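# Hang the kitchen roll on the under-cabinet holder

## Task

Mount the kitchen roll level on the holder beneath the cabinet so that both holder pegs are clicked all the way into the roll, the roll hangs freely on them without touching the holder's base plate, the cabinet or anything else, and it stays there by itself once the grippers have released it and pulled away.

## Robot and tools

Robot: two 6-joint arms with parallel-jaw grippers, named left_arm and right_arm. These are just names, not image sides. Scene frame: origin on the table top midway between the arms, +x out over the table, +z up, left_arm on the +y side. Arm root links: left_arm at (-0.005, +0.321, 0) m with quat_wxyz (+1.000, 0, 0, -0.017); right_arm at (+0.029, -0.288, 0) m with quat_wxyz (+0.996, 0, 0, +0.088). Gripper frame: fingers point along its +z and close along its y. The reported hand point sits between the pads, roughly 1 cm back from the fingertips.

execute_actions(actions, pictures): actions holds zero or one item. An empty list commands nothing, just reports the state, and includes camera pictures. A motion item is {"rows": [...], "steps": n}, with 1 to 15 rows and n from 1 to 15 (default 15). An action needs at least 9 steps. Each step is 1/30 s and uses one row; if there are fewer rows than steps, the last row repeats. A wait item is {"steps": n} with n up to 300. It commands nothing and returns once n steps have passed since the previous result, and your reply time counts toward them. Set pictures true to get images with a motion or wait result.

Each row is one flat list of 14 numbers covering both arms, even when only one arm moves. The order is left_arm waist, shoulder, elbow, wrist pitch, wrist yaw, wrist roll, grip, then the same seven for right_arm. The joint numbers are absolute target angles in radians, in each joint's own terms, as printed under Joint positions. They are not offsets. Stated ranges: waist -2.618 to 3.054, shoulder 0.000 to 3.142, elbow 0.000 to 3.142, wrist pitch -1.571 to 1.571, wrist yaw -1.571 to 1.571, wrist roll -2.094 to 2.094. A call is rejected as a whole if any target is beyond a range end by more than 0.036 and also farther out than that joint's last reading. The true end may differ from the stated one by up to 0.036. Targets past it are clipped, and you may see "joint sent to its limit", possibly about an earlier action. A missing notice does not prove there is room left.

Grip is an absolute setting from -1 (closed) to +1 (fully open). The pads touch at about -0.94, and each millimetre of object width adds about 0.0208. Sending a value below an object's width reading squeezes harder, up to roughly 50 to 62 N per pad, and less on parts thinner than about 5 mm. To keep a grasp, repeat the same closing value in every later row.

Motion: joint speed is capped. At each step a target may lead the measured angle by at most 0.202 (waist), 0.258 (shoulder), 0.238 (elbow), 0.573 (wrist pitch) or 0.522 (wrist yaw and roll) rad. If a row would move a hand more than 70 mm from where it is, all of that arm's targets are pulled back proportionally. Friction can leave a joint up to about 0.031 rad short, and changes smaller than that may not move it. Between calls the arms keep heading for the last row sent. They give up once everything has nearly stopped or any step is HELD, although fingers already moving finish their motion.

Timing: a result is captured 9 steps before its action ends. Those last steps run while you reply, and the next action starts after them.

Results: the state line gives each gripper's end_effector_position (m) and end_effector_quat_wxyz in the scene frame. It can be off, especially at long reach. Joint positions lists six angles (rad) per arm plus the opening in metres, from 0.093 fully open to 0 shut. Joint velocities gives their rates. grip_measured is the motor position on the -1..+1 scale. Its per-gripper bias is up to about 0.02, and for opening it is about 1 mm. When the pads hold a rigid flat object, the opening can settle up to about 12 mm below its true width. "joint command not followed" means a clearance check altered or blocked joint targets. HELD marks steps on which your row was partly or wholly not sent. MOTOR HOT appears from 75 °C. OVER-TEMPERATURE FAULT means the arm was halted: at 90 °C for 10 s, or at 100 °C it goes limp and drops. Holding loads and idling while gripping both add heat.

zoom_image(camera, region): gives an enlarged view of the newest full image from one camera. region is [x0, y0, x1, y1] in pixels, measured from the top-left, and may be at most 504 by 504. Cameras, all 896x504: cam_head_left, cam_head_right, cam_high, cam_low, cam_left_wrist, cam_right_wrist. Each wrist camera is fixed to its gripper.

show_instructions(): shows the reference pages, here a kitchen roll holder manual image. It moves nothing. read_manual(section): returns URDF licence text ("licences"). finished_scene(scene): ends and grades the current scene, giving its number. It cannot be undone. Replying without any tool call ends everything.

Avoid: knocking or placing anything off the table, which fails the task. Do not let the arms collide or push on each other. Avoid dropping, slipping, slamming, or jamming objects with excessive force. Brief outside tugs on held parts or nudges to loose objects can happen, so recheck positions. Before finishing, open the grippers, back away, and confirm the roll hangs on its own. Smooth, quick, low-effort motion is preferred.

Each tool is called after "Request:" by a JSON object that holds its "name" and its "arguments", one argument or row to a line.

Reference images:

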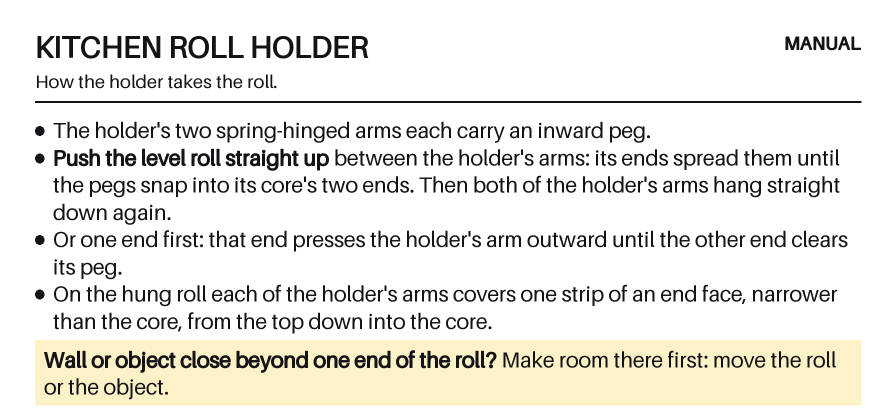

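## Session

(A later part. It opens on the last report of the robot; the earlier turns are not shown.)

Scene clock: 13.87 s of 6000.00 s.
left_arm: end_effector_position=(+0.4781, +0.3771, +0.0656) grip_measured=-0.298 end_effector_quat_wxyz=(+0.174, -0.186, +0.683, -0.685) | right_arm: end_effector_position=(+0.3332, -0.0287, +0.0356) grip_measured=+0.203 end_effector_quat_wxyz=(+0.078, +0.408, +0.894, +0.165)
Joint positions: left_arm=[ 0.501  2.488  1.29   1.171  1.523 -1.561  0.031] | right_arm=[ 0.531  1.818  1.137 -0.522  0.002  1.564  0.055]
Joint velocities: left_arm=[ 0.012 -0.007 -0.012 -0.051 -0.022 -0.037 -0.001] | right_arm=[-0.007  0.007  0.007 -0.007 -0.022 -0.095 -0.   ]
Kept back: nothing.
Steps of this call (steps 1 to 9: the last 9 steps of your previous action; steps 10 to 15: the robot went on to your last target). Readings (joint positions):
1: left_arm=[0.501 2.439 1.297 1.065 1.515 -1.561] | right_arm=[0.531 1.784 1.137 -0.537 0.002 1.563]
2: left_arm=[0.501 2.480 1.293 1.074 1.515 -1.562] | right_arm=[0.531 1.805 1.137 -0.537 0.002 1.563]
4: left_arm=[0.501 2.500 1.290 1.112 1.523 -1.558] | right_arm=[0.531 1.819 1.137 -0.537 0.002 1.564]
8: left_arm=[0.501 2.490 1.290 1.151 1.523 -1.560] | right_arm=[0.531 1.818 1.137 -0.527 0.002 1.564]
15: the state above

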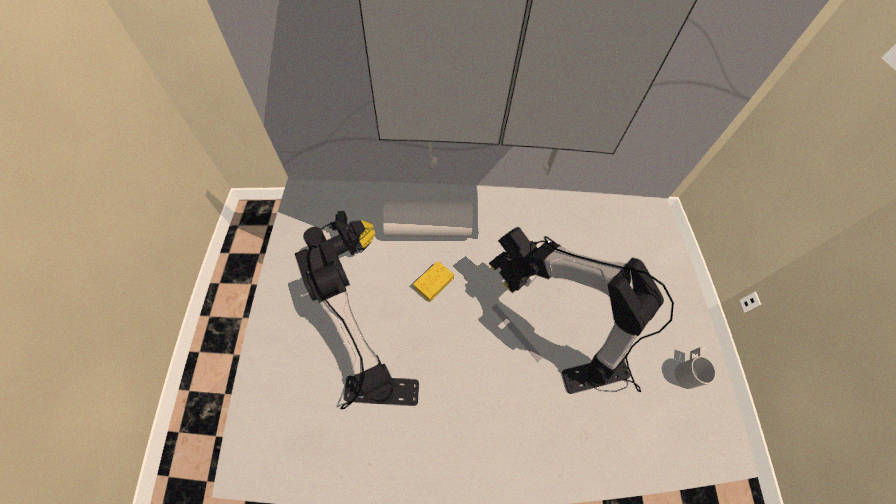

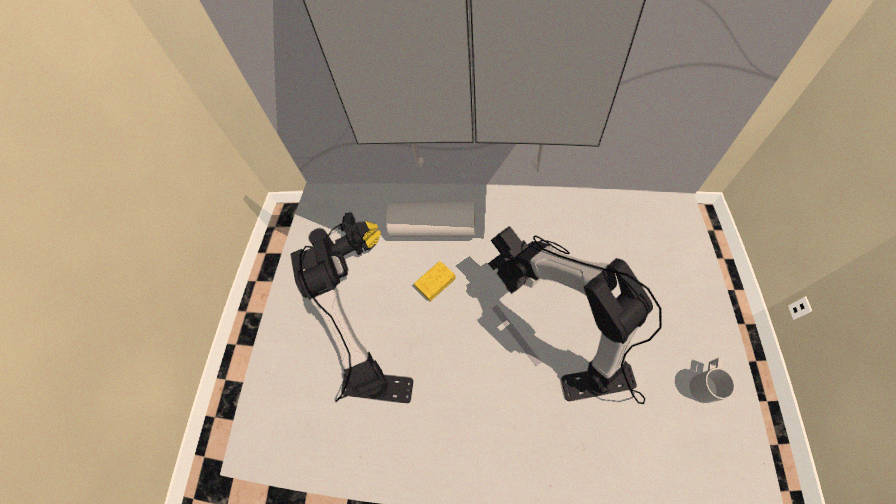

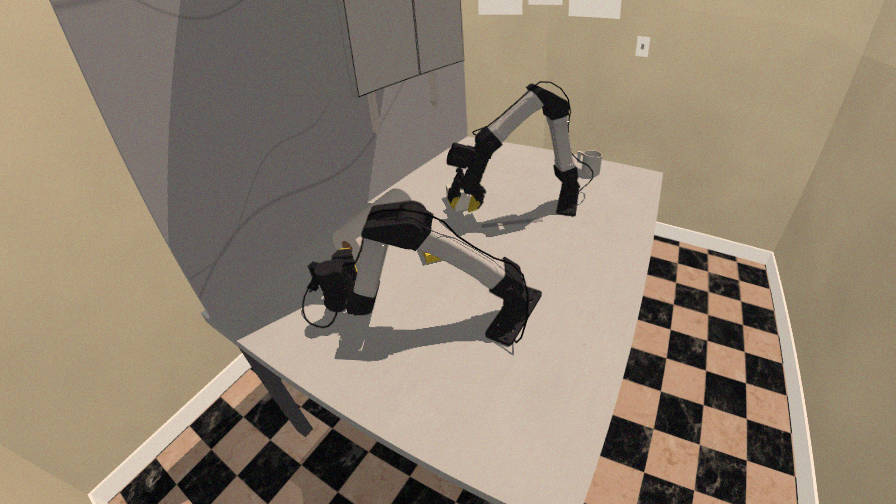

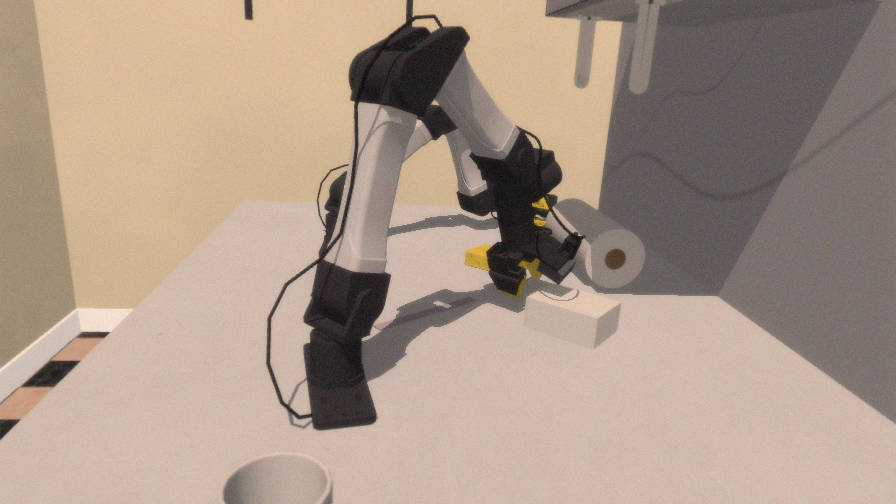

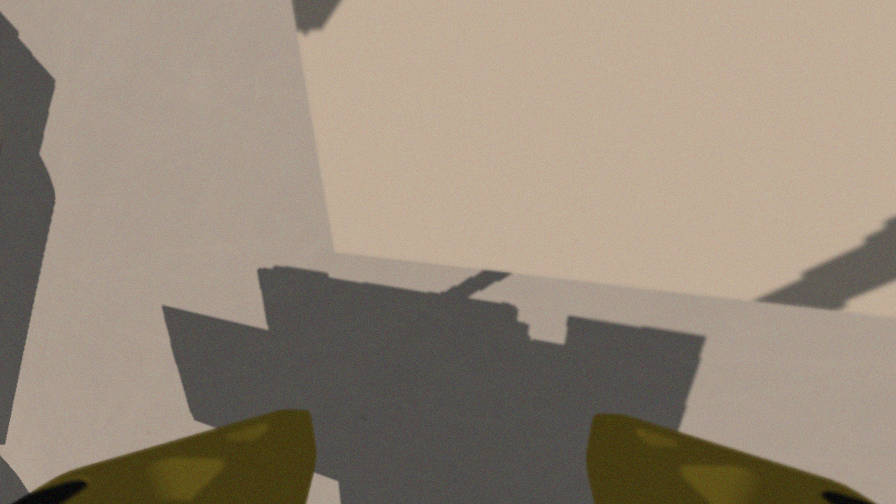

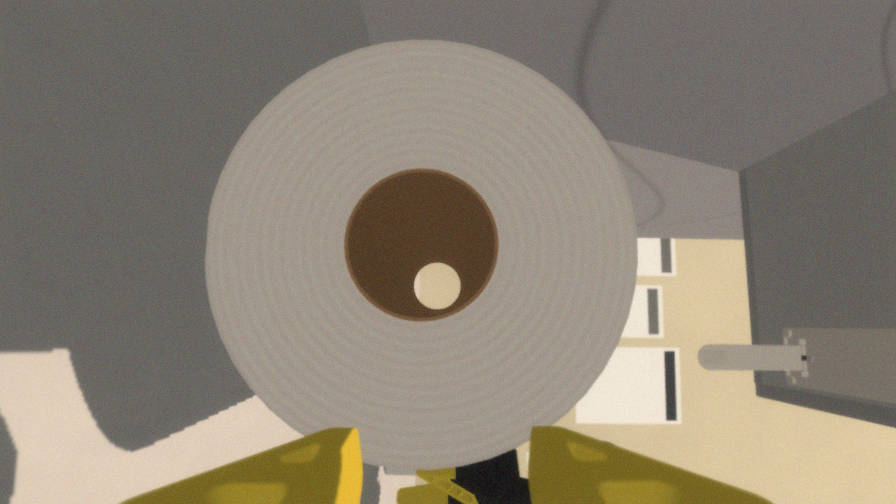

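Request:
{"name": "execute_actions", "arguments": {
  "actions": [
    {"rows":[[0.505,2.47,1.29,1.19,1.52,-1.57,-0.3,0.54,1.8,1.132,-0.6,0,1.57,0.2],[0.505,2.47,1.29,1.19,1.52,-1.57,-0.3,0.54,1.8,1.132,-0.65,0,1.57,0.2],[0.505,2.47,1.29,1.19,1.52,-1.57,-0.3,0.52,1.8,1.132,-0.65,0,1.57,0.2],[0.505,2.47,1.29,1.19,1.52,-1.57,-0.3,0.5,1.8,1.132,-0.65,0,1.57,0.2],[0.505,2.47,1.29,1.19,1.52,-1.57,-0.3,0.48,1.8,1.132,-0.65,0,1.57,0.2],[0.505,2.47,1.29,1.19,1.52,-1.57,-0.3,0.46,1.8,1.132,-0.65,0,1.57,0.2],[0.505,2.47,1.29,1.19,1.52,-1.57,-0.3,0.44,1.8,1.132,-0.65,0,1.57,0.2],[0.505,2.47,1.29,1.19,1.52,-1.57,-0.3,0.41,1.8,1.132,-0.65,0,1.57,0.2],[0.505,2.47,1.29,1.19,1.52,-1.57,-0.3,0.38,1.8,1.132,-0.65,0,1.57,0.2],[0.505,2.47,1.29,1.19,1.52,-1.57,-0.3,0.35,1.8,1.132,-0.65,0,1.57,0.2],[0.505,2.47,1.29,1.19,1.52,-1.57,-0.3,0.32,1.8,1.132,-0.65,0,1.57,0.2],[0.505,2.47,1.29,1.19,1.52,-1.57,-0.3,0.29,1.8,1.132,-0.65,0,1.57,0.2],[0.505,2.47,1.29,1.19,1.52,-1.57,-0.3,0.26,1.8,1.132,-0.65,0,1.57,0.2],[0.505,2.47,1.29,1.19,1.52,-1.57,-0.3,0.23,1.8,1.132,-0.65,0,1.57,0.2],[0.505,2.47,1.29,1.19,1.52,-1.57,-0.3,0.2,1.8,1.132,-0.65,0,1.57,0.2]]}
  ]
}}

Request:
{"name": "execute_actions", "arguments": {
  "actions": [
    {"rows":[[0.505,2.47,1.29,1.19,1.52,-1.57,-0.3,0.17,1.8,1.132,-0.65,0,1.57,0.2],[0.505,2.47,1.29,1.19,1.52,-1.57,-0.3,0.14,1.8,1.132,-0.65,0,1.57,0.2],[0.505,2.47,1.29,1.19,1.52,-1.57,-0.3,0.11,1.8,1.132,-0.65,0,1.57,0.2],[0.505,2.47,1.29,1.19,1.52,-1.57,-0.3,0.08,1.8,1.132,-0.65,0,1.57,0.2],[0.505,2.47,1.29,1.19,1.52,-1.57,-0.3,0.05,1.8,1.132,-0.65,0,1.57,0.2],[0.505,2.47,1.29,1.19,1.52,-1.57,-0.3,0.02,1.8,1.132,-0.65,0,1.57,0.2],[0.505,2.47,1.29,1.19,1.52,-1.57,-0.3,-0.01,1.8,1.132,-0.65,0,1.57,0.2],[0.505,2.47,1.29,1.19,1.52,-1.57,-0.3,-0.04,1.8,1.132,-0.65,0,1.57,0.2],[0.505,2.47,1.29,1.19,1.52,-1.57,-0.3,-0.07,1.8,1.132,-0.65,0,1.57,0.2],[0.505,2.47,1.29,1.19,1.52,-1.57,-0.3,-0.1,1.8,1.132,-0.65,0,1.57,0.2],[0.505,2.47,1.29,1.19,1.52,-1.57,-0.3,-0.13,1.8,1.132,-0.65,0,1.57,0.2],[0.505,2.47,1.29,1.19,1.52,-1.57,-0.3,-0.16,1.8,1.132,-0.65,0,1.57,0.2],[0.505,2.47,1.29,1.19,1.52,-1.57,-0.3,-0.19,1.8,1.132,-0.65,0,1.57,0.2],[0.505,2.47,1.29,1.19,1.52,-1.57,-0.3,-0.22,1.8,1.132,-0.65,0,1.57,0.2]]}
  ]
}}

Request:
{"name": "execute_actions", "arguments": {
  "actions": [
    {"steps":12}
  ],
  "pictures": true
}}

Scene clock: 15.87 s of 6000.00 s.
left_arm: end_effector_position=(+0.4781, +0.3771, +0.0659) grip_measured=-0.298 end_effector_quat_wxyz=(+0.175, -0.185, +0.683, -0.685) | right_arm: end_effector_position=(+0.3242, -0.0466, +0.0301) grip_measured=+0.203 end_effector_quat_wxyz=(+0.062, +0.421, +0.896, +0.130)
Joint positions: left_arm=[ 0.501  2.488  1.29   1.175  1.523 -1.562  0.031] | right_arm=[ 0.51   1.816  1.137 -0.604 -0.     1.564  0.055]
Joint velocities: left_arm=[-0.012  0.007 -0.017 -0.037  0.007 -0.007 -0.001] | right_arm=[-0.413  0.012 -0.007 -0.256  0.037 -0.007 -0.001]
Steps of this call (steps 1 to 15: the robot went on to your last target; steps 16 to 54: nothing new was sent; steps 55 to 60: the first 6 steps of this action). Readings (joint positions):
55: left_arm=[0.501 2.488 1.290 1.175 1.523 -1.562] | right_arm=[0.531 1.818 1.137 -0.528 0.002 1.564]
56: left_arm=[0.501 2.488 1.290 1.175 1.523 -1.562] | right_arm=[0.531 1.817 1.137 -0.543 0.002 1.564]
58: left_arm=[0.501 2.488 1.290 1.175 1.523 -1.562] | right_arm=[0.529 1.816 1.137 -0.580 0.002 1.564]
60: the state above

Scene clock: 16.37 s of 6000.00 s.
left_arm: end_effector_position=(+0.4781, +0.3771, +0.0660) grip_measured=-0.298 end_effector_quat_wxyz=(+0.175, -0.185, +0.683, -0.685) | right_arm: end_effector_position=(+0.3922, -0.1928, +0.0284) grip_measured=+0.203 end_effector_quat_wxyz=(+0.078, +0.604, +0.786, +0.105)
Joint positions: left_arm=[ 0.501  2.488  1.29   1.175  1.523 -1.562  0.031] | right_arm=[ 0.078  1.816  1.137 -0.629 -0.006  1.564  0.055]
Joint velocities: left_arm=[ 0.002 -0.002  0.007 -0.022  0.022  0.037  0.001] | right_arm=[-0.828 -0.007 -0.002  0.022  0.007 -0.007 -0.   ]
Steps of this call (steps 1 to 9: the last 9 steps of your previous action; steps 10 to 15: the first 6 steps of this action). Readings (joint positions):
10: left_arm=[0.501 2.488 1.290 1.175 1.523 -1.562] | right_arm=[0.227 1.816 1.137 -0.628 -0.006 1.564]
11: left_arm=[0.501 2.488 1.290 1.175 1.523 -1.562] | right_arm=[0.197 1.816 1.137 -0.628 -0.006 1.564]
13: left_arm=[0.501 2.488 1.290 1.175 1.523 -1.562] | right_arm=[0.138 1.816 1.137 -0.629 -0.006 1.564]
15: the state above

Scene clock: 16.77 s of 6000.00 s.
left_arm: end_effector_position=(+0.4781, +0.3771, +0.0660) grip_measured=-0.298 end_effector_quat_wxyz=(+0.175, -0.185, +0.683, -0.685) | right_arm: end_effector_position=(+0.4036, -0.3071, +0.0283) grip_measured=+0.203 end_effector_quat_wxyz=(+0.094, +0.716, +0.686, +0.089)
Joint positions: left_arm=[ 0.501  2.488  1.29   1.175  1.523 -1.562  0.031] | right_arm=[-0.227  1.816  1.137 -0.631 -0.001  1.564  0.055]
Joint velocities: left_arm=[-0.007  0.017  0.012  0.007 -0.066 -0.007  0.001] | right_arm=[-0.056 -0.002  0.002 -0.037  0.007 -0.022 -0.002]
Kept back: nothing.
Steps of this call (steps 1 to 9: the last 9 steps of your previous action; steps 10 to 12: the robot went on to your last target). Readings (joint positions):
1: left_arm=[0.501 2.488 1.290 1.175 1.523 -1.562] | right_arm=[0.049 1.816 1.137 -0.629 -0.006 1.564]
2: left_arm=[0.501 2.488 1.290 1.175 1.523 -1.562] | right_arm=[0.019 1.816 1.137 -0.629 -0.007 1.564]
4: left_arm=[0.501 2.488 1.290 1.175 1.523 -1.562] | right_arm=[-0.041 1.816 1.137 -0.629 -0.007 1.564]
8: left_arm=[0.501 2.488 1.290 1.175 1.523 -1.562] | right_arm=[-0.161 1.816 1.137 -0.629 -0.007 1.564]
12: the state above

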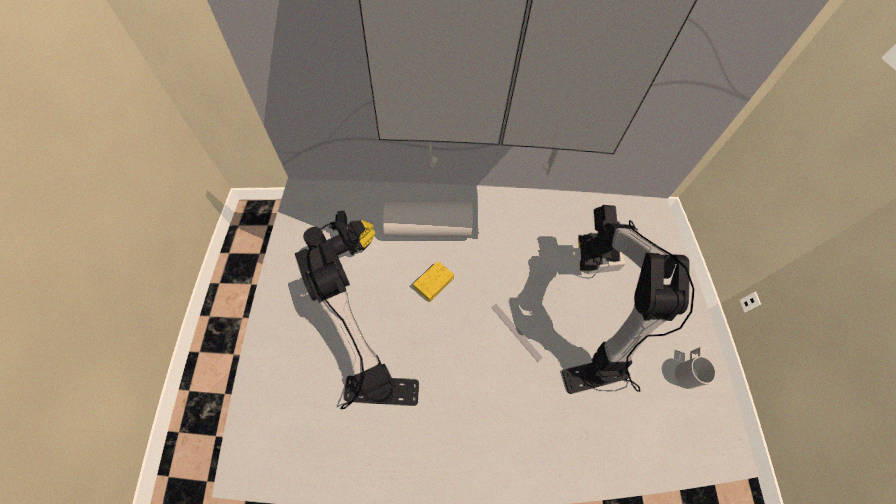

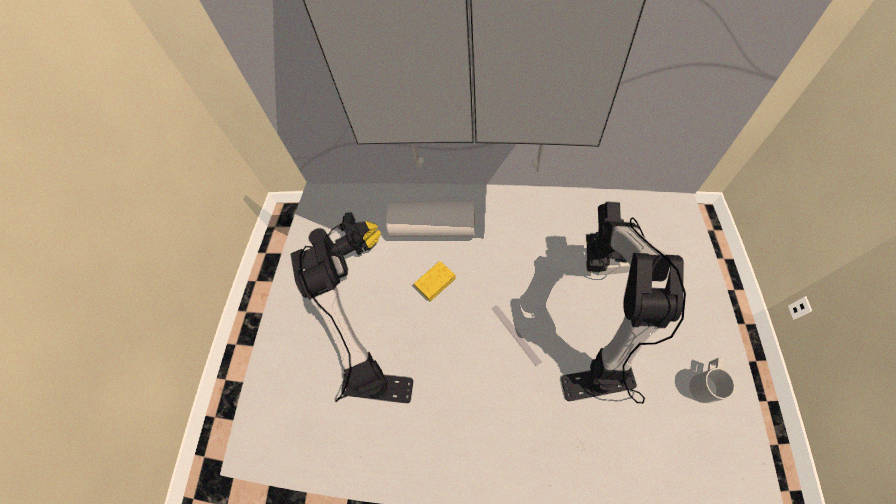

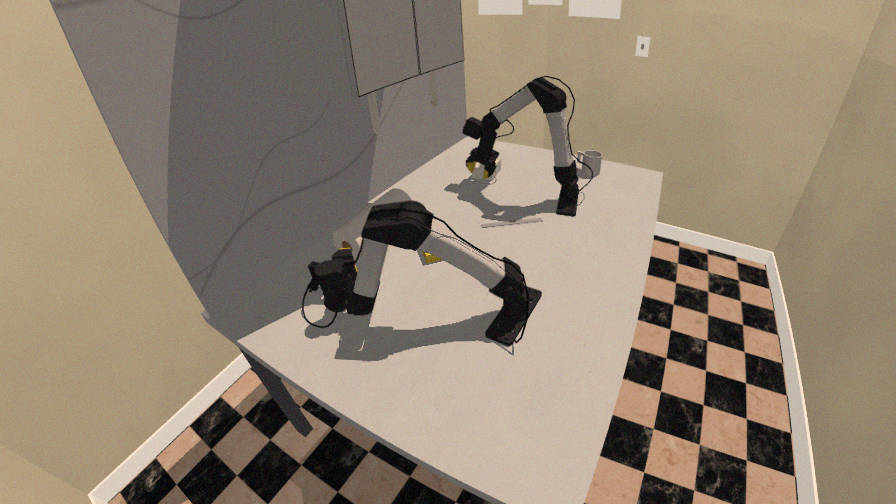

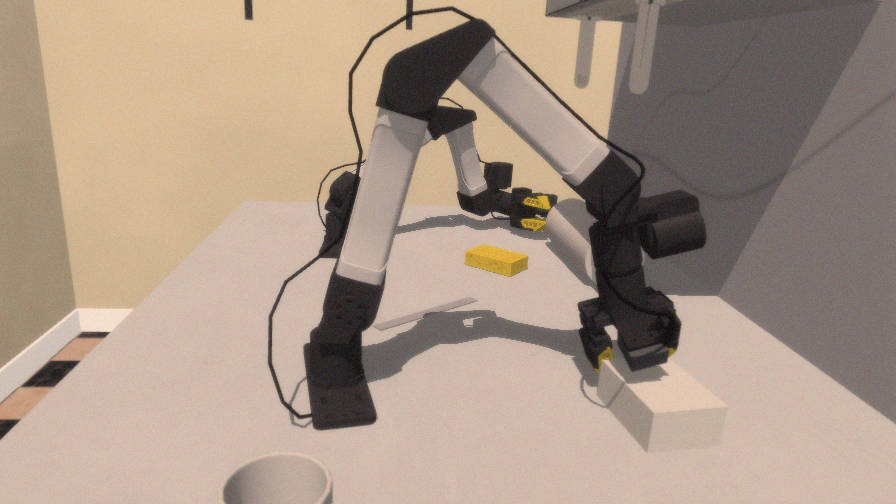

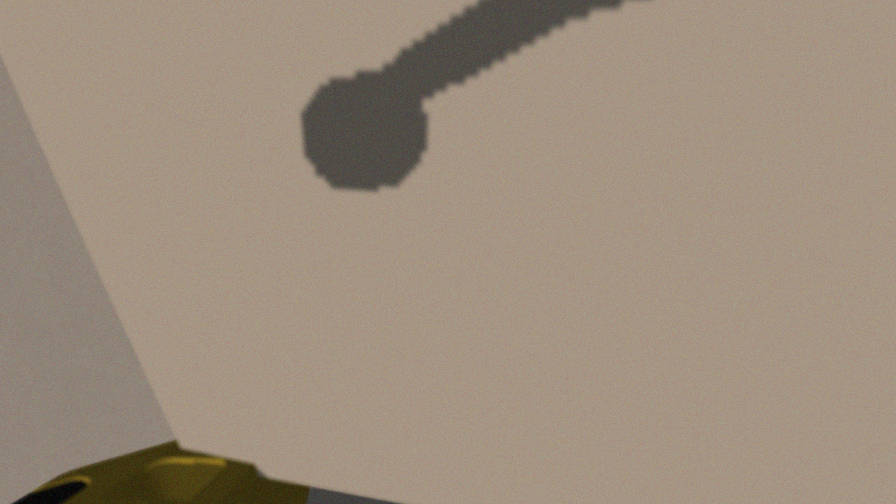

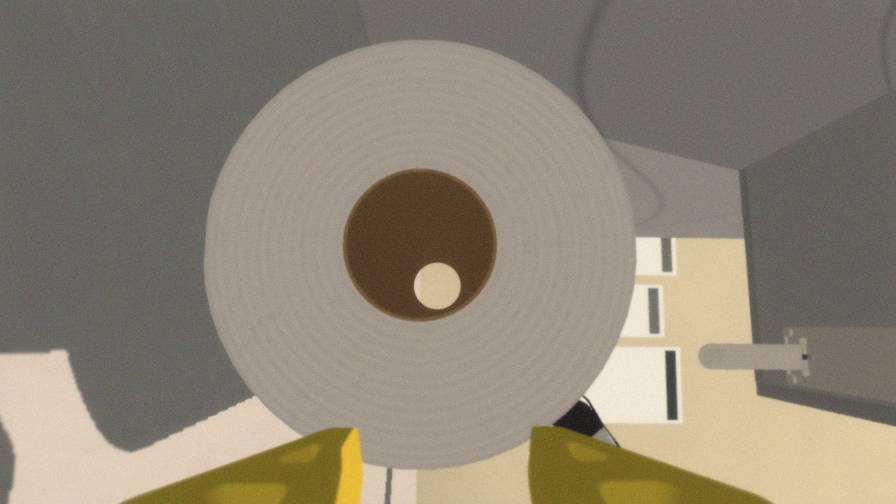

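Request:
{"name": "execute_actions", "arguments": {
  "actions": [
    {"rows":[[0.49,2.48,1.33,1.19,1.5,-1.57,-0.3,0.0,1.75,1.1,-0.5,-0.2,1.57,-0.3],[0.49,2.48,1.33,1.19,1.5,-1.57,-0.3,0.0,1.75,1.1,-0.5,-0.2,1.57,-0.3],[0.49,2.48,1.33,1.19,1.5,-1.57,-0.3,0.0,1.75,1.1,-0.5,-0.2,1.57,-0.3],[0.47,2.49,1.335,1.19,1.48,-1.57,-0.3,0.1,1.9,1.08,0.9,-0.67,1.57,-0.3]]}
  ]
}}

Request:
{"name": "execute_actions", "arguments": {
  "actions": [
    {"steps":15}
  ]
}}

Request:
{"name": "execute_actions", "arguments": {
  "actions": [
    {"rows":[[0.45,2.5,1.335,1.19,1.466,-1.57,-0.3,0.15,2.0,1.08,1.1,-0.67,1.57,-0.3],[0.45,2.5,1.335,1.19,1.466,-1.57,-0.3,0.2,2.05,1.08,1.2,-0.67,1.57,-0.3],[0.45,2.5,1.335,1.19,1.466,-1.57,-0.3,0.2,2.1,1.08,1.3,-0.67,1.57,-0.3],[0.45,2.5,1.335,1.19,1.466,-1.57,-0.3,0.2,2.15,1.08,1.35,-0.67,1.57,-0.3],[0.45,2.5,1.335,1.19,1.466,-1.57,-0.3,0.2,2.2,1.08,1.35,-0.67,1.57,-0.3],[0.45,2.5,1.335,1.19,1.466,-1.57,-0.3,0.2,2.24,1.08,1.35,-0.67,1.57,-0.3],[0.45,2.5,1.335,1.19,1.466,-1.57,-0.3,0.2,2.28,1.08,1.35,-0.67,1.57,-0.3],[0.45,2.5,1.335,1.19,1.466,-1.57,-0.3,0.2,2.31,1.08,1.35,-0.67,1.57,-0.3],[0.45,2.5,1.335,1.19,1.466,-1.57,-0.3,0.2,2.34,1.08,1.35,-0.67,1.57,-0.3],[0.45,2.5,1.335,1.19,1.466,-1.57,-0.3,0.2,2.36,1.08,1.35,-0.67,1.57,-0.3],[0.45,2.5,1.335,1.19,1.466,-1.57,-0.3,0.2,2.38,1.08,1.35,-0.67,1.57,-0.3],[0.45,2.5,1.335,1.19,1.466,-1.57,-0.3,0.2,2.39,1.08,1.35,-0.67,1.57,-0.3],[0.45,2.5,1.335,1.19,1.466,-1.57,-0.3,0.2,2.4,1.08,1.35,-0.67,1.57,-0.3]]}
  ]
}}

Request:
{"name": "execute_actions", "arguments": {
  "actions": [
    {"steps":18}
  ],
  "pictures": true
}}

Scene clock: 18.30 s of 6000.00 s.
left_arm: end_effector_position=(+0.4862, +0.3747, +0.0713) grip_measured=-0.298 end_effector_quat_wxyz=(+0.187, -0.180, +0.684, -0.682) | right_arm: end_effector_position=(+0.4341, -0.1857, +0.0467) grip_measured=-0.297 end_effector_quat_wxyz=(+0.069, +0.606, +0.756, +0.238)
Joint positions: left_arm=[ 0.488  2.488  1.312  1.177  1.501 -1.562  0.031] | right_arm=[-0.012  1.813  1.127 -0.427 -0.21   1.564  0.031]
Joint velocities: left_arm=[-0.173 -0.007  0.056  0.066 -0.125  0.022  0.001] | right_arm=[ 0.965  0.393 -0.007  1.912 -1.663 -0.081 -0.   ]
Steps of this call (steps 1 to 30: the robot went on to your last target; steps 31 to 40: nothing new was sent; steps 41 to 46: the first 6 steps of this action). Readings (joint positions):
41: left_arm=[0.501 2.488 1.292 1.175 1.522 -1.562] | right_arm=[-0.212 1.812 1.134 -0.623 -0.012 1.564]
42: left_arm=[0.501 2.488 1.296 1.175 1.519 -1.562] | right_arm=[-0.180 1.805 1.130 -0.608 -0.031 1.564]
44: left_arm=[0.497 2.488 1.306 1.177 1.512 -1.562] | right_arm=[-0.089 1.796 1.127 -0.554 -0.099 1.564]
46: the state above

Scene clock: 18.80 s of 6000.00 s.
left_arm: end_effector_position=(+0.4893, +0.3681, +0.0717) grip_measured=-0.298 end_effector_quat_wxyz=(+0.187, -0.178, +0.684, -0.682) | right_arm: end_effector_position=(+0.5063, -0.0433, +0.2290) grip_measured=-0.297 end_effector_quat_wxyz=(+0.225, +0.221, +0.672, +0.670)
Joint positions: left_arm=[ 0.472  2.488  1.314  1.177  1.488 -1.562  0.031] | right_arm=[ 0.108  1.898  1.096  0.801 -0.645  1.565  0.031]
Joint velocities: left_arm=[-0.012 -0.012  0.007 -0.037 -0.022  0.007 -0.001] | right_arm=[-0.012  0.017  0.007  0.74  -0.183 -0.022  0.   ]
Kept back: nothing.
Steps of this call (steps 1 to 9: the last 9 steps of your previous action; steps 10 to 15: the robot went on to your last target). Readings (joint positions):
1: left_arm=[0.483 2.488 1.314 1.177 1.498 -1.562] | right_arm=[0.020 1.828 1.126 -0.351 -0.273 1.564]
2: left_arm=[0.479 2.488 1.314 1.177 1.496 -1.562] | right_arm=[0.048 1.844 1.121 -0.261 -0.337 1.565]
4: left_arm=[0.473 2.488 1.314 1.177 1.493 -1.562] | right_arm=[0.090 1.876 1.108 -0.048 -0.456 1.565]
8: left_arm=[0.472 2.488 1.314 1.177 1.489 -1.562] | right_arm=[0.110 1.898 1.096 0.356 -0.580 1.565]
15: the state above

Scene clock: 19.00 s of 6000.00 s.
left_arm: end_effector_position=(+0.4915, +0.3611, +0.0717) grip_measured=-0.298 end_effector_quat_wxyz=(+0.185, -0.177, +0.685, -0.683) | right_arm: end_effector_position=(+0.4956, +0.0023, +0.2004) grip_measured=-0.297 end_effector_quat_wxyz=(+0.244, +0.134, +0.639, +0.717)
Joint positions: left_arm=[ 0.456  2.488  1.314  1.177  1.477 -1.562  0.031] | right_arm=[ 0.193  2.116  1.096  1.208 -0.658  1.565  0.031]
Joint velocities: left_arm=[-0.051 -0.002 -0.022  0.037 -0.139  0.022  0.   ] | right_arm=[ 0.379  1.57   0.012  1.092 -0.154 -0.007  0.002]
Steps of this call (steps 1 to 6: the first 6 steps of this action). Readings (joint positions):
1: left_arm=[0.471 2.488 1.314 1.177 1.485 -1.562] | right_arm=[0.111 1.909 1.096 0.854 -0.648 1.565]
2: left_arm=[0.469 2.488 1.314 1.177 1.482 -1.562] | right_arm=[0.122 1.933 1.096 0.935 -0.648 1.565]
4: left_arm=[0.462 2.488 1.314 1.177 1.479 -1.562] | right_arm=[0.159 2.012 1.096 1.098 -0.651 1.565]
6: the state above

Scene clock: 19.60 s of 6000.00 s.
left_arm: end_effector_position=(+0.4922, +0.3603, +0.0717) grip_measured=-0.298 end_effector_quat_wxyz=(+0.185, -0.177, +0.684, -0.682) | right_arm: end_effector_position=(+0.4943, +0.0110, +0.0771) grip_measured=-0.297 end_effector_quat_wxyz=(+0.194, +0.172, +0.676, +0.690)
Joint positions: left_arm=[ 0.454  2.488  1.314  1.177  1.473 -1.562  0.031] | right_arm=[ 0.207  2.404  1.096  1.341 -0.665  1.565  0.031]
Joint velocities: left_arm=[-0.002 -0.002 -0.022  0.066  0.095  0.007  0.001] | right_arm=[-0.027 -0.002 -0.012  0.081 -0.051 -0.037  0.   ]
Kept back: nothing.
Steps of this call (steps 1 to 9: the last 9 steps of your previous action; steps 10 to 18: the robot went on to your last target). Readings (joint positions):
1: left_arm=[0.455 2.488 1.314 1.177 1.476 -1.562] | right_arm=[0.203 2.170 1.096 1.240 -0.661 1.565]
2: left_arm=[0.454 2.488 1.314 1.177 1.476 -1.562] | right_arm=[0.208 2.222 1.096 1.260 -0.663 1.565]
4: left_arm=[0.454 2.488 1.314 1.177 1.475 -1.562] | right_arm=[0.208 2.311 1.096 1.279 -0.665 1.565]
8: left_arm=[0.454 2.488 1.314 1.177 1.473 -1.562] | right_arm=[0.207 2.399 1.096 1.289 -0.665 1.565]
18: the state above

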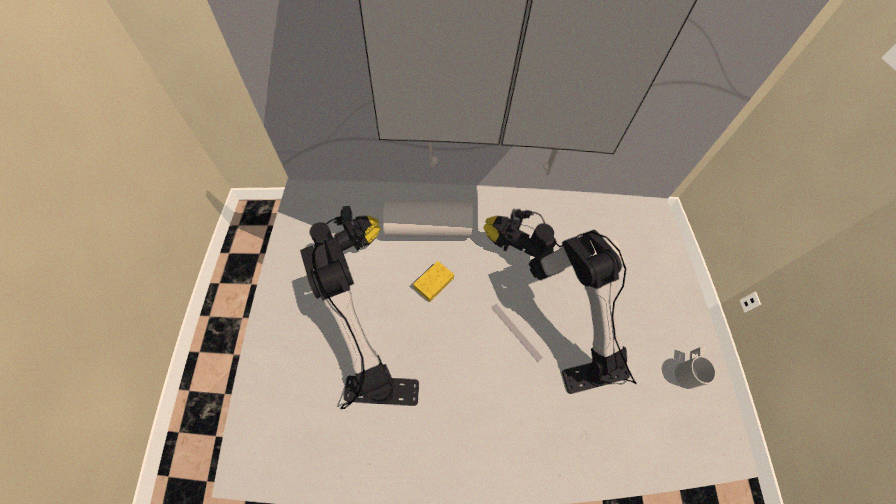

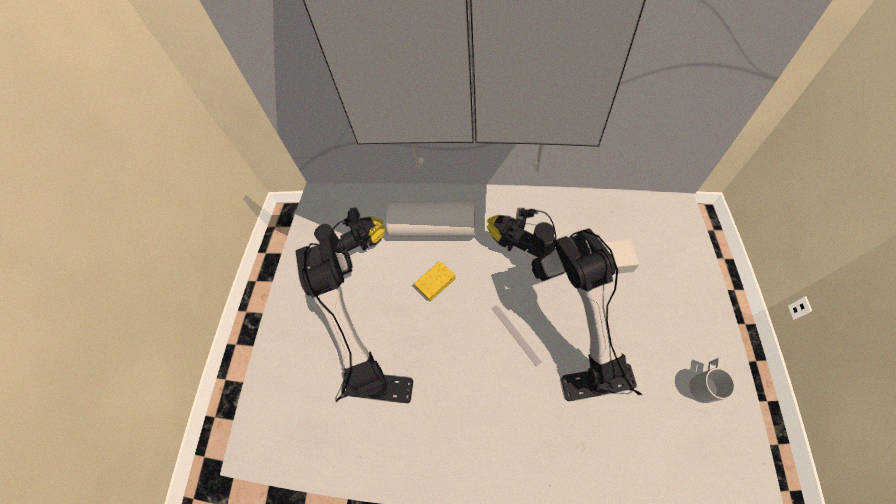

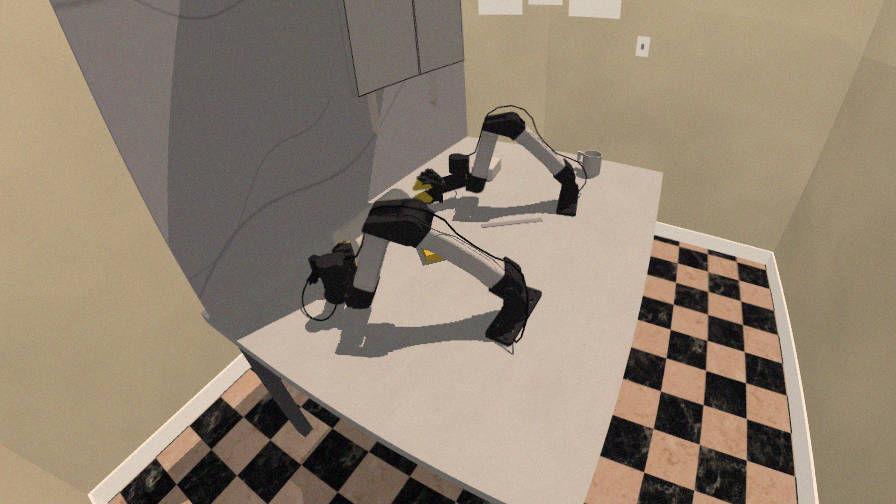

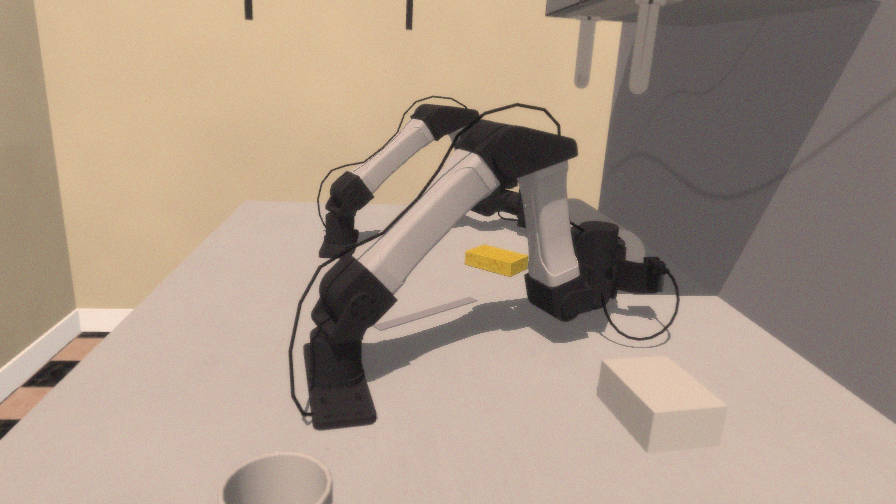

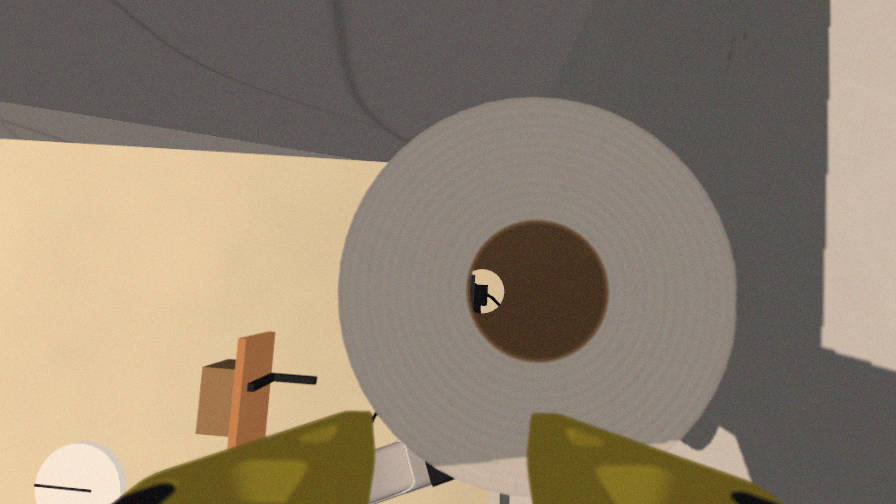

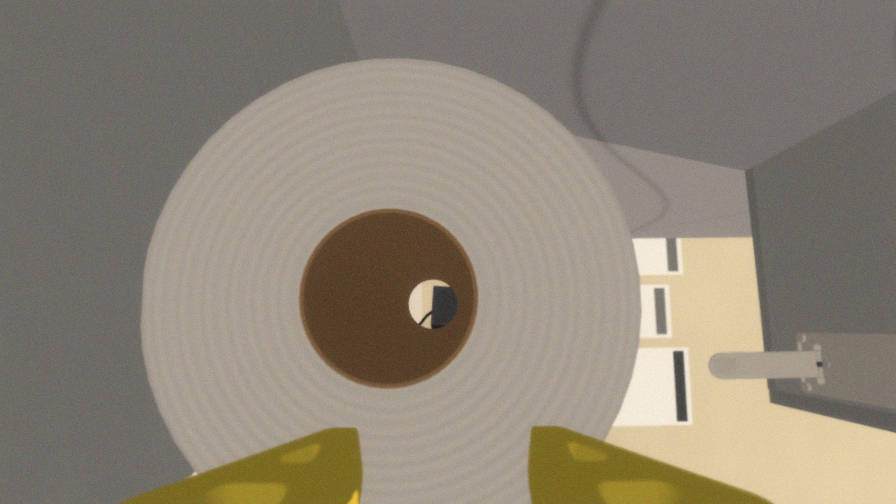

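Request:
{"name": "execute_actions", "arguments": {
  "actions": [
    {"rows":[[0.45,2.51,1.335,1.2,1.466,-1.57,-0.3,0.215,2.42,1.12,1.33,-0.65,1.57,-0.3],[0.45,2.52,1.335,1.21,1.466,-1.57,-0.3,0.23,2.435,1.14,1.32,-0.63,1.57,-0.3],[0.445,2.53,1.335,1.21,1.466,-1.57,-0.3,0.245,2.45,1.155,1.31,-0.62,1.57,-0.3],[0.44,2.53,1.335,1.21,1.466,-1.57,-0.3,0.26,2.465,1.17,1.3,-0.6,1.57,-0.3],[0.44,2.53,1.335,1.21,1.466,-1.57,-0.3,0.278,2.48,1.18,1.3,-0.59,1.57,-0.3]]}
  ]
}}

Request:
{"name": "execute_actions", "arguments": {
  "actions": [
    {"steps":15}
  ],
  "pictures": true
}}

Scene clock: 20.33 s of 6000.00 s.
left_arm: end_effector_position=(+0.4910, +0.3582, +0.0585) grip_measured=-0.298 end_effector_quat_wxyz=(+0.179, -0.183, +0.684, -0.684) | right_arm: end_effector_position=(+0.4995, +0.0281, +0.0745) grip_measured=-0.297 end_effector_quat_wxyz=(+0.200, +0.171, +0.673, +0.692)
Joint positions: left_arm=[ 0.451  2.52   1.314  1.193  1.472 -1.562  0.031] | right_arm=[ 0.242  2.442  1.153  1.334 -0.623  1.565  0.031]
Joint velocities: left_arm=[-0.051  0.173  0.022  0.037  0.007 -0.051  0.001] | right_arm=[ 0.388  0.266  0.286 -0.11   0.168 -0.007  0.001]
Steps of this call (steps 1 to 16: the robot went on to your last target; steps 17 to 22: the first 6 steps of this action). Readings (joint positions):
17: left_arm=[0.454 2.489 1.314 1.180 1.473 -1.562] | right_arm=[0.207 2.404 1.096 1.347 -0.664 1.565]
18: left_arm=[0.454 2.493 1.314 1.185 1.472 -1.562] | right_arm=[0.208 2.405 1.099 1.346 -0.659 1.565]
20: left_arm=[0.453 2.505 1.314 1.192 1.472 -1.562] | right_arm=[0.219 2.420 1.124 1.340 -0.643 1.565]
22: the state above

Scene clock: 20.83 s of 6000.00 s.
left_arm: end_effector_position=(+0.4906, +0.3555, +0.0537) grip_measured=-0.298 end_effector_quat_wxyz=(+0.174, -0.184, +0.684, -0.685) | right_arm: end_effector_position=(+0.4907, +0.0451, +0.0609) grip_measured=-0.297 end_effector_quat_wxyz=(+0.185, +0.175, +0.682, +0.686)
Joint positions: left_arm=[ 0.446  2.531  1.314  1.195  1.472 -1.562  0.031] | right_arm=[ 0.282  2.463  1.161  1.313 -0.598  1.565  0.031]
Joint velocities: left_arm=[ 0.012 -0.007 -0.012 -0.051  0.022 -0.007 -0.   ] | right_arm=[ 0.012 -0.002  0.012 -0.037  0.051  0.095 -0.001]
Kept back: nothing.
Steps of this call (steps 1 to 9: the last 9 steps of your previous action; steps 10 to 15: the robot went on to your last target). Readings (joint positions):
1: left_arm=[0.449 2.525 1.314 1.193 1.472 -1.562] | right_arm=[0.255 2.449 1.159 1.331 -0.617 1.565]
2: left_arm=[0.448 2.529 1.314 1.193 1.472 -1.562] | right_arm=[0.266 2.455 1.161 1.327 -0.613 1.565]
4: left_arm=[0.446 2.531 1.314 1.193 1.472 -1.562] | right_arm=[0.280 2.461 1.161 1.320 -0.610 1.565]
8: left_arm=[0.446 2.531 1.314 1.194 1.472 -1.562] | right_arm=[0.282 2.463 1.161 1.313 -0.603 1.565]
15: the state above

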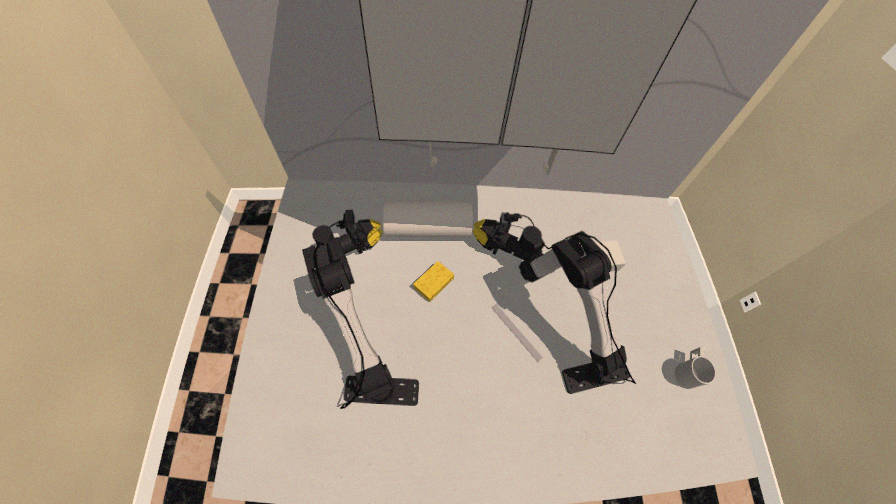

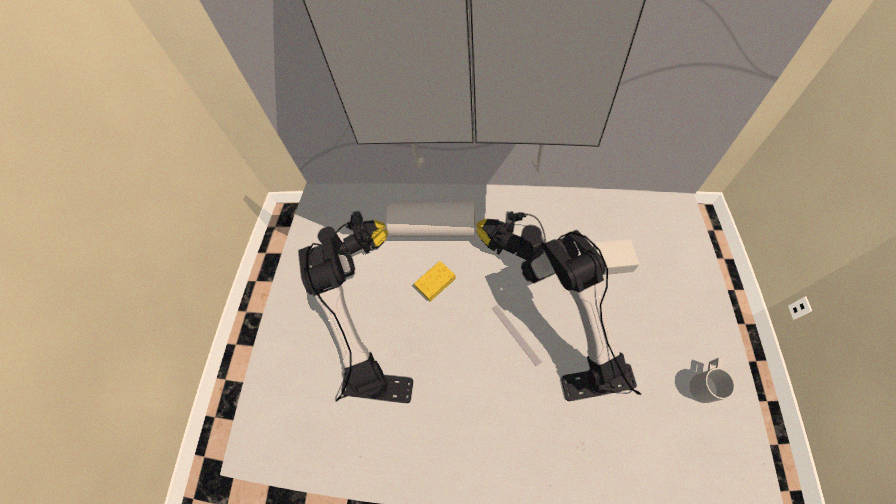

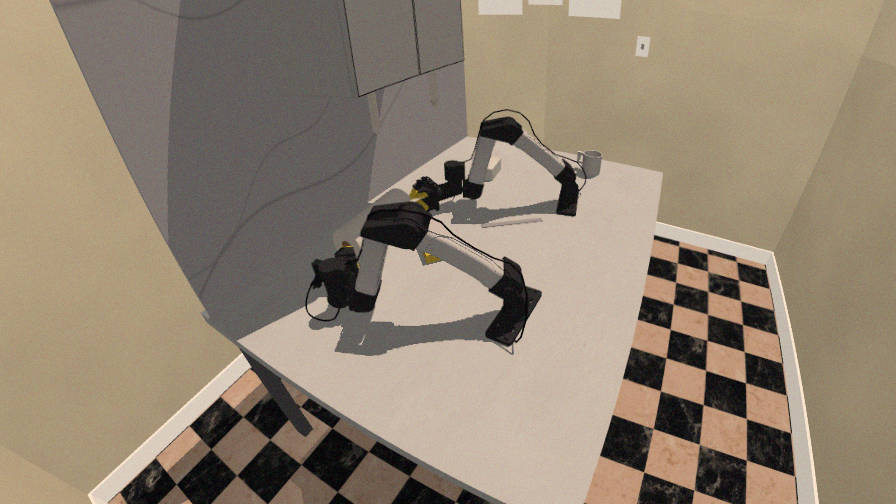

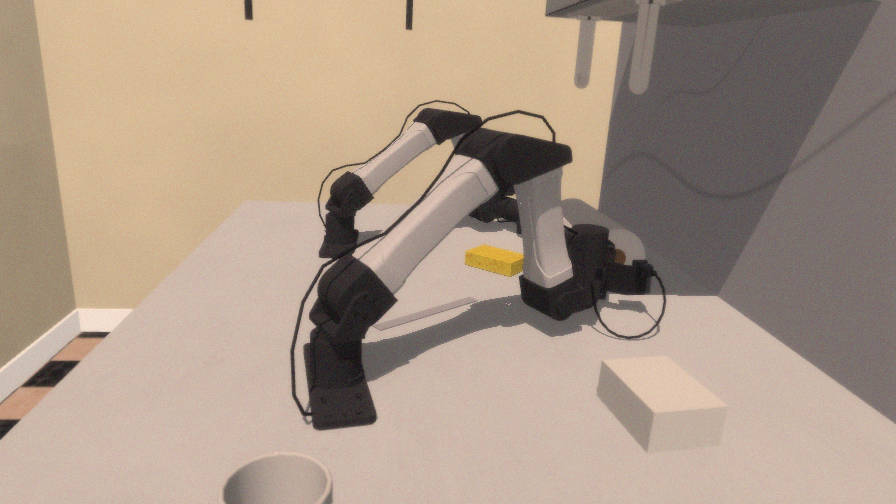

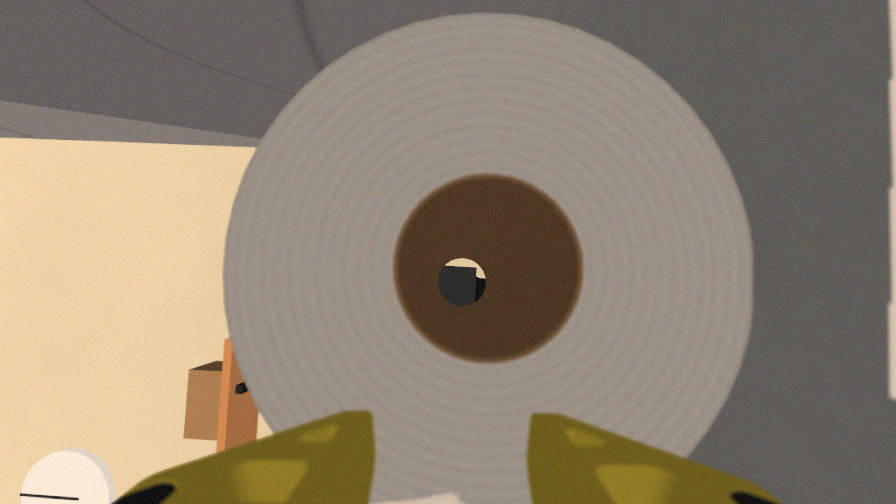

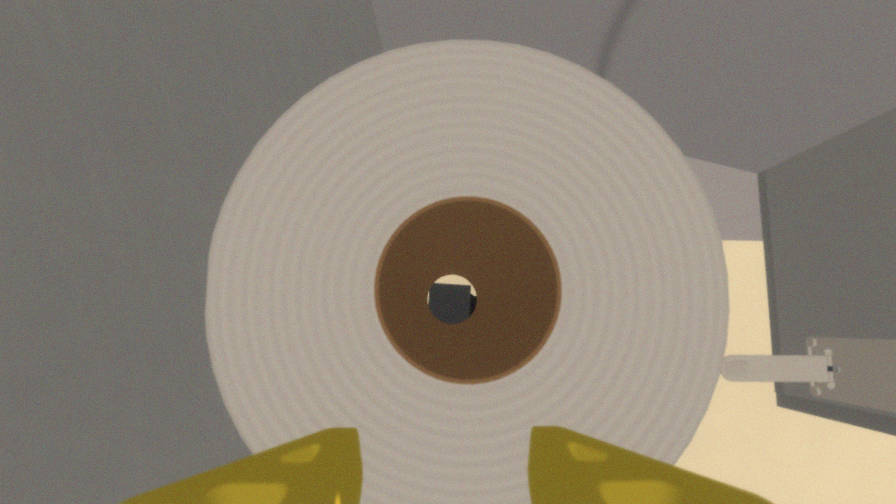

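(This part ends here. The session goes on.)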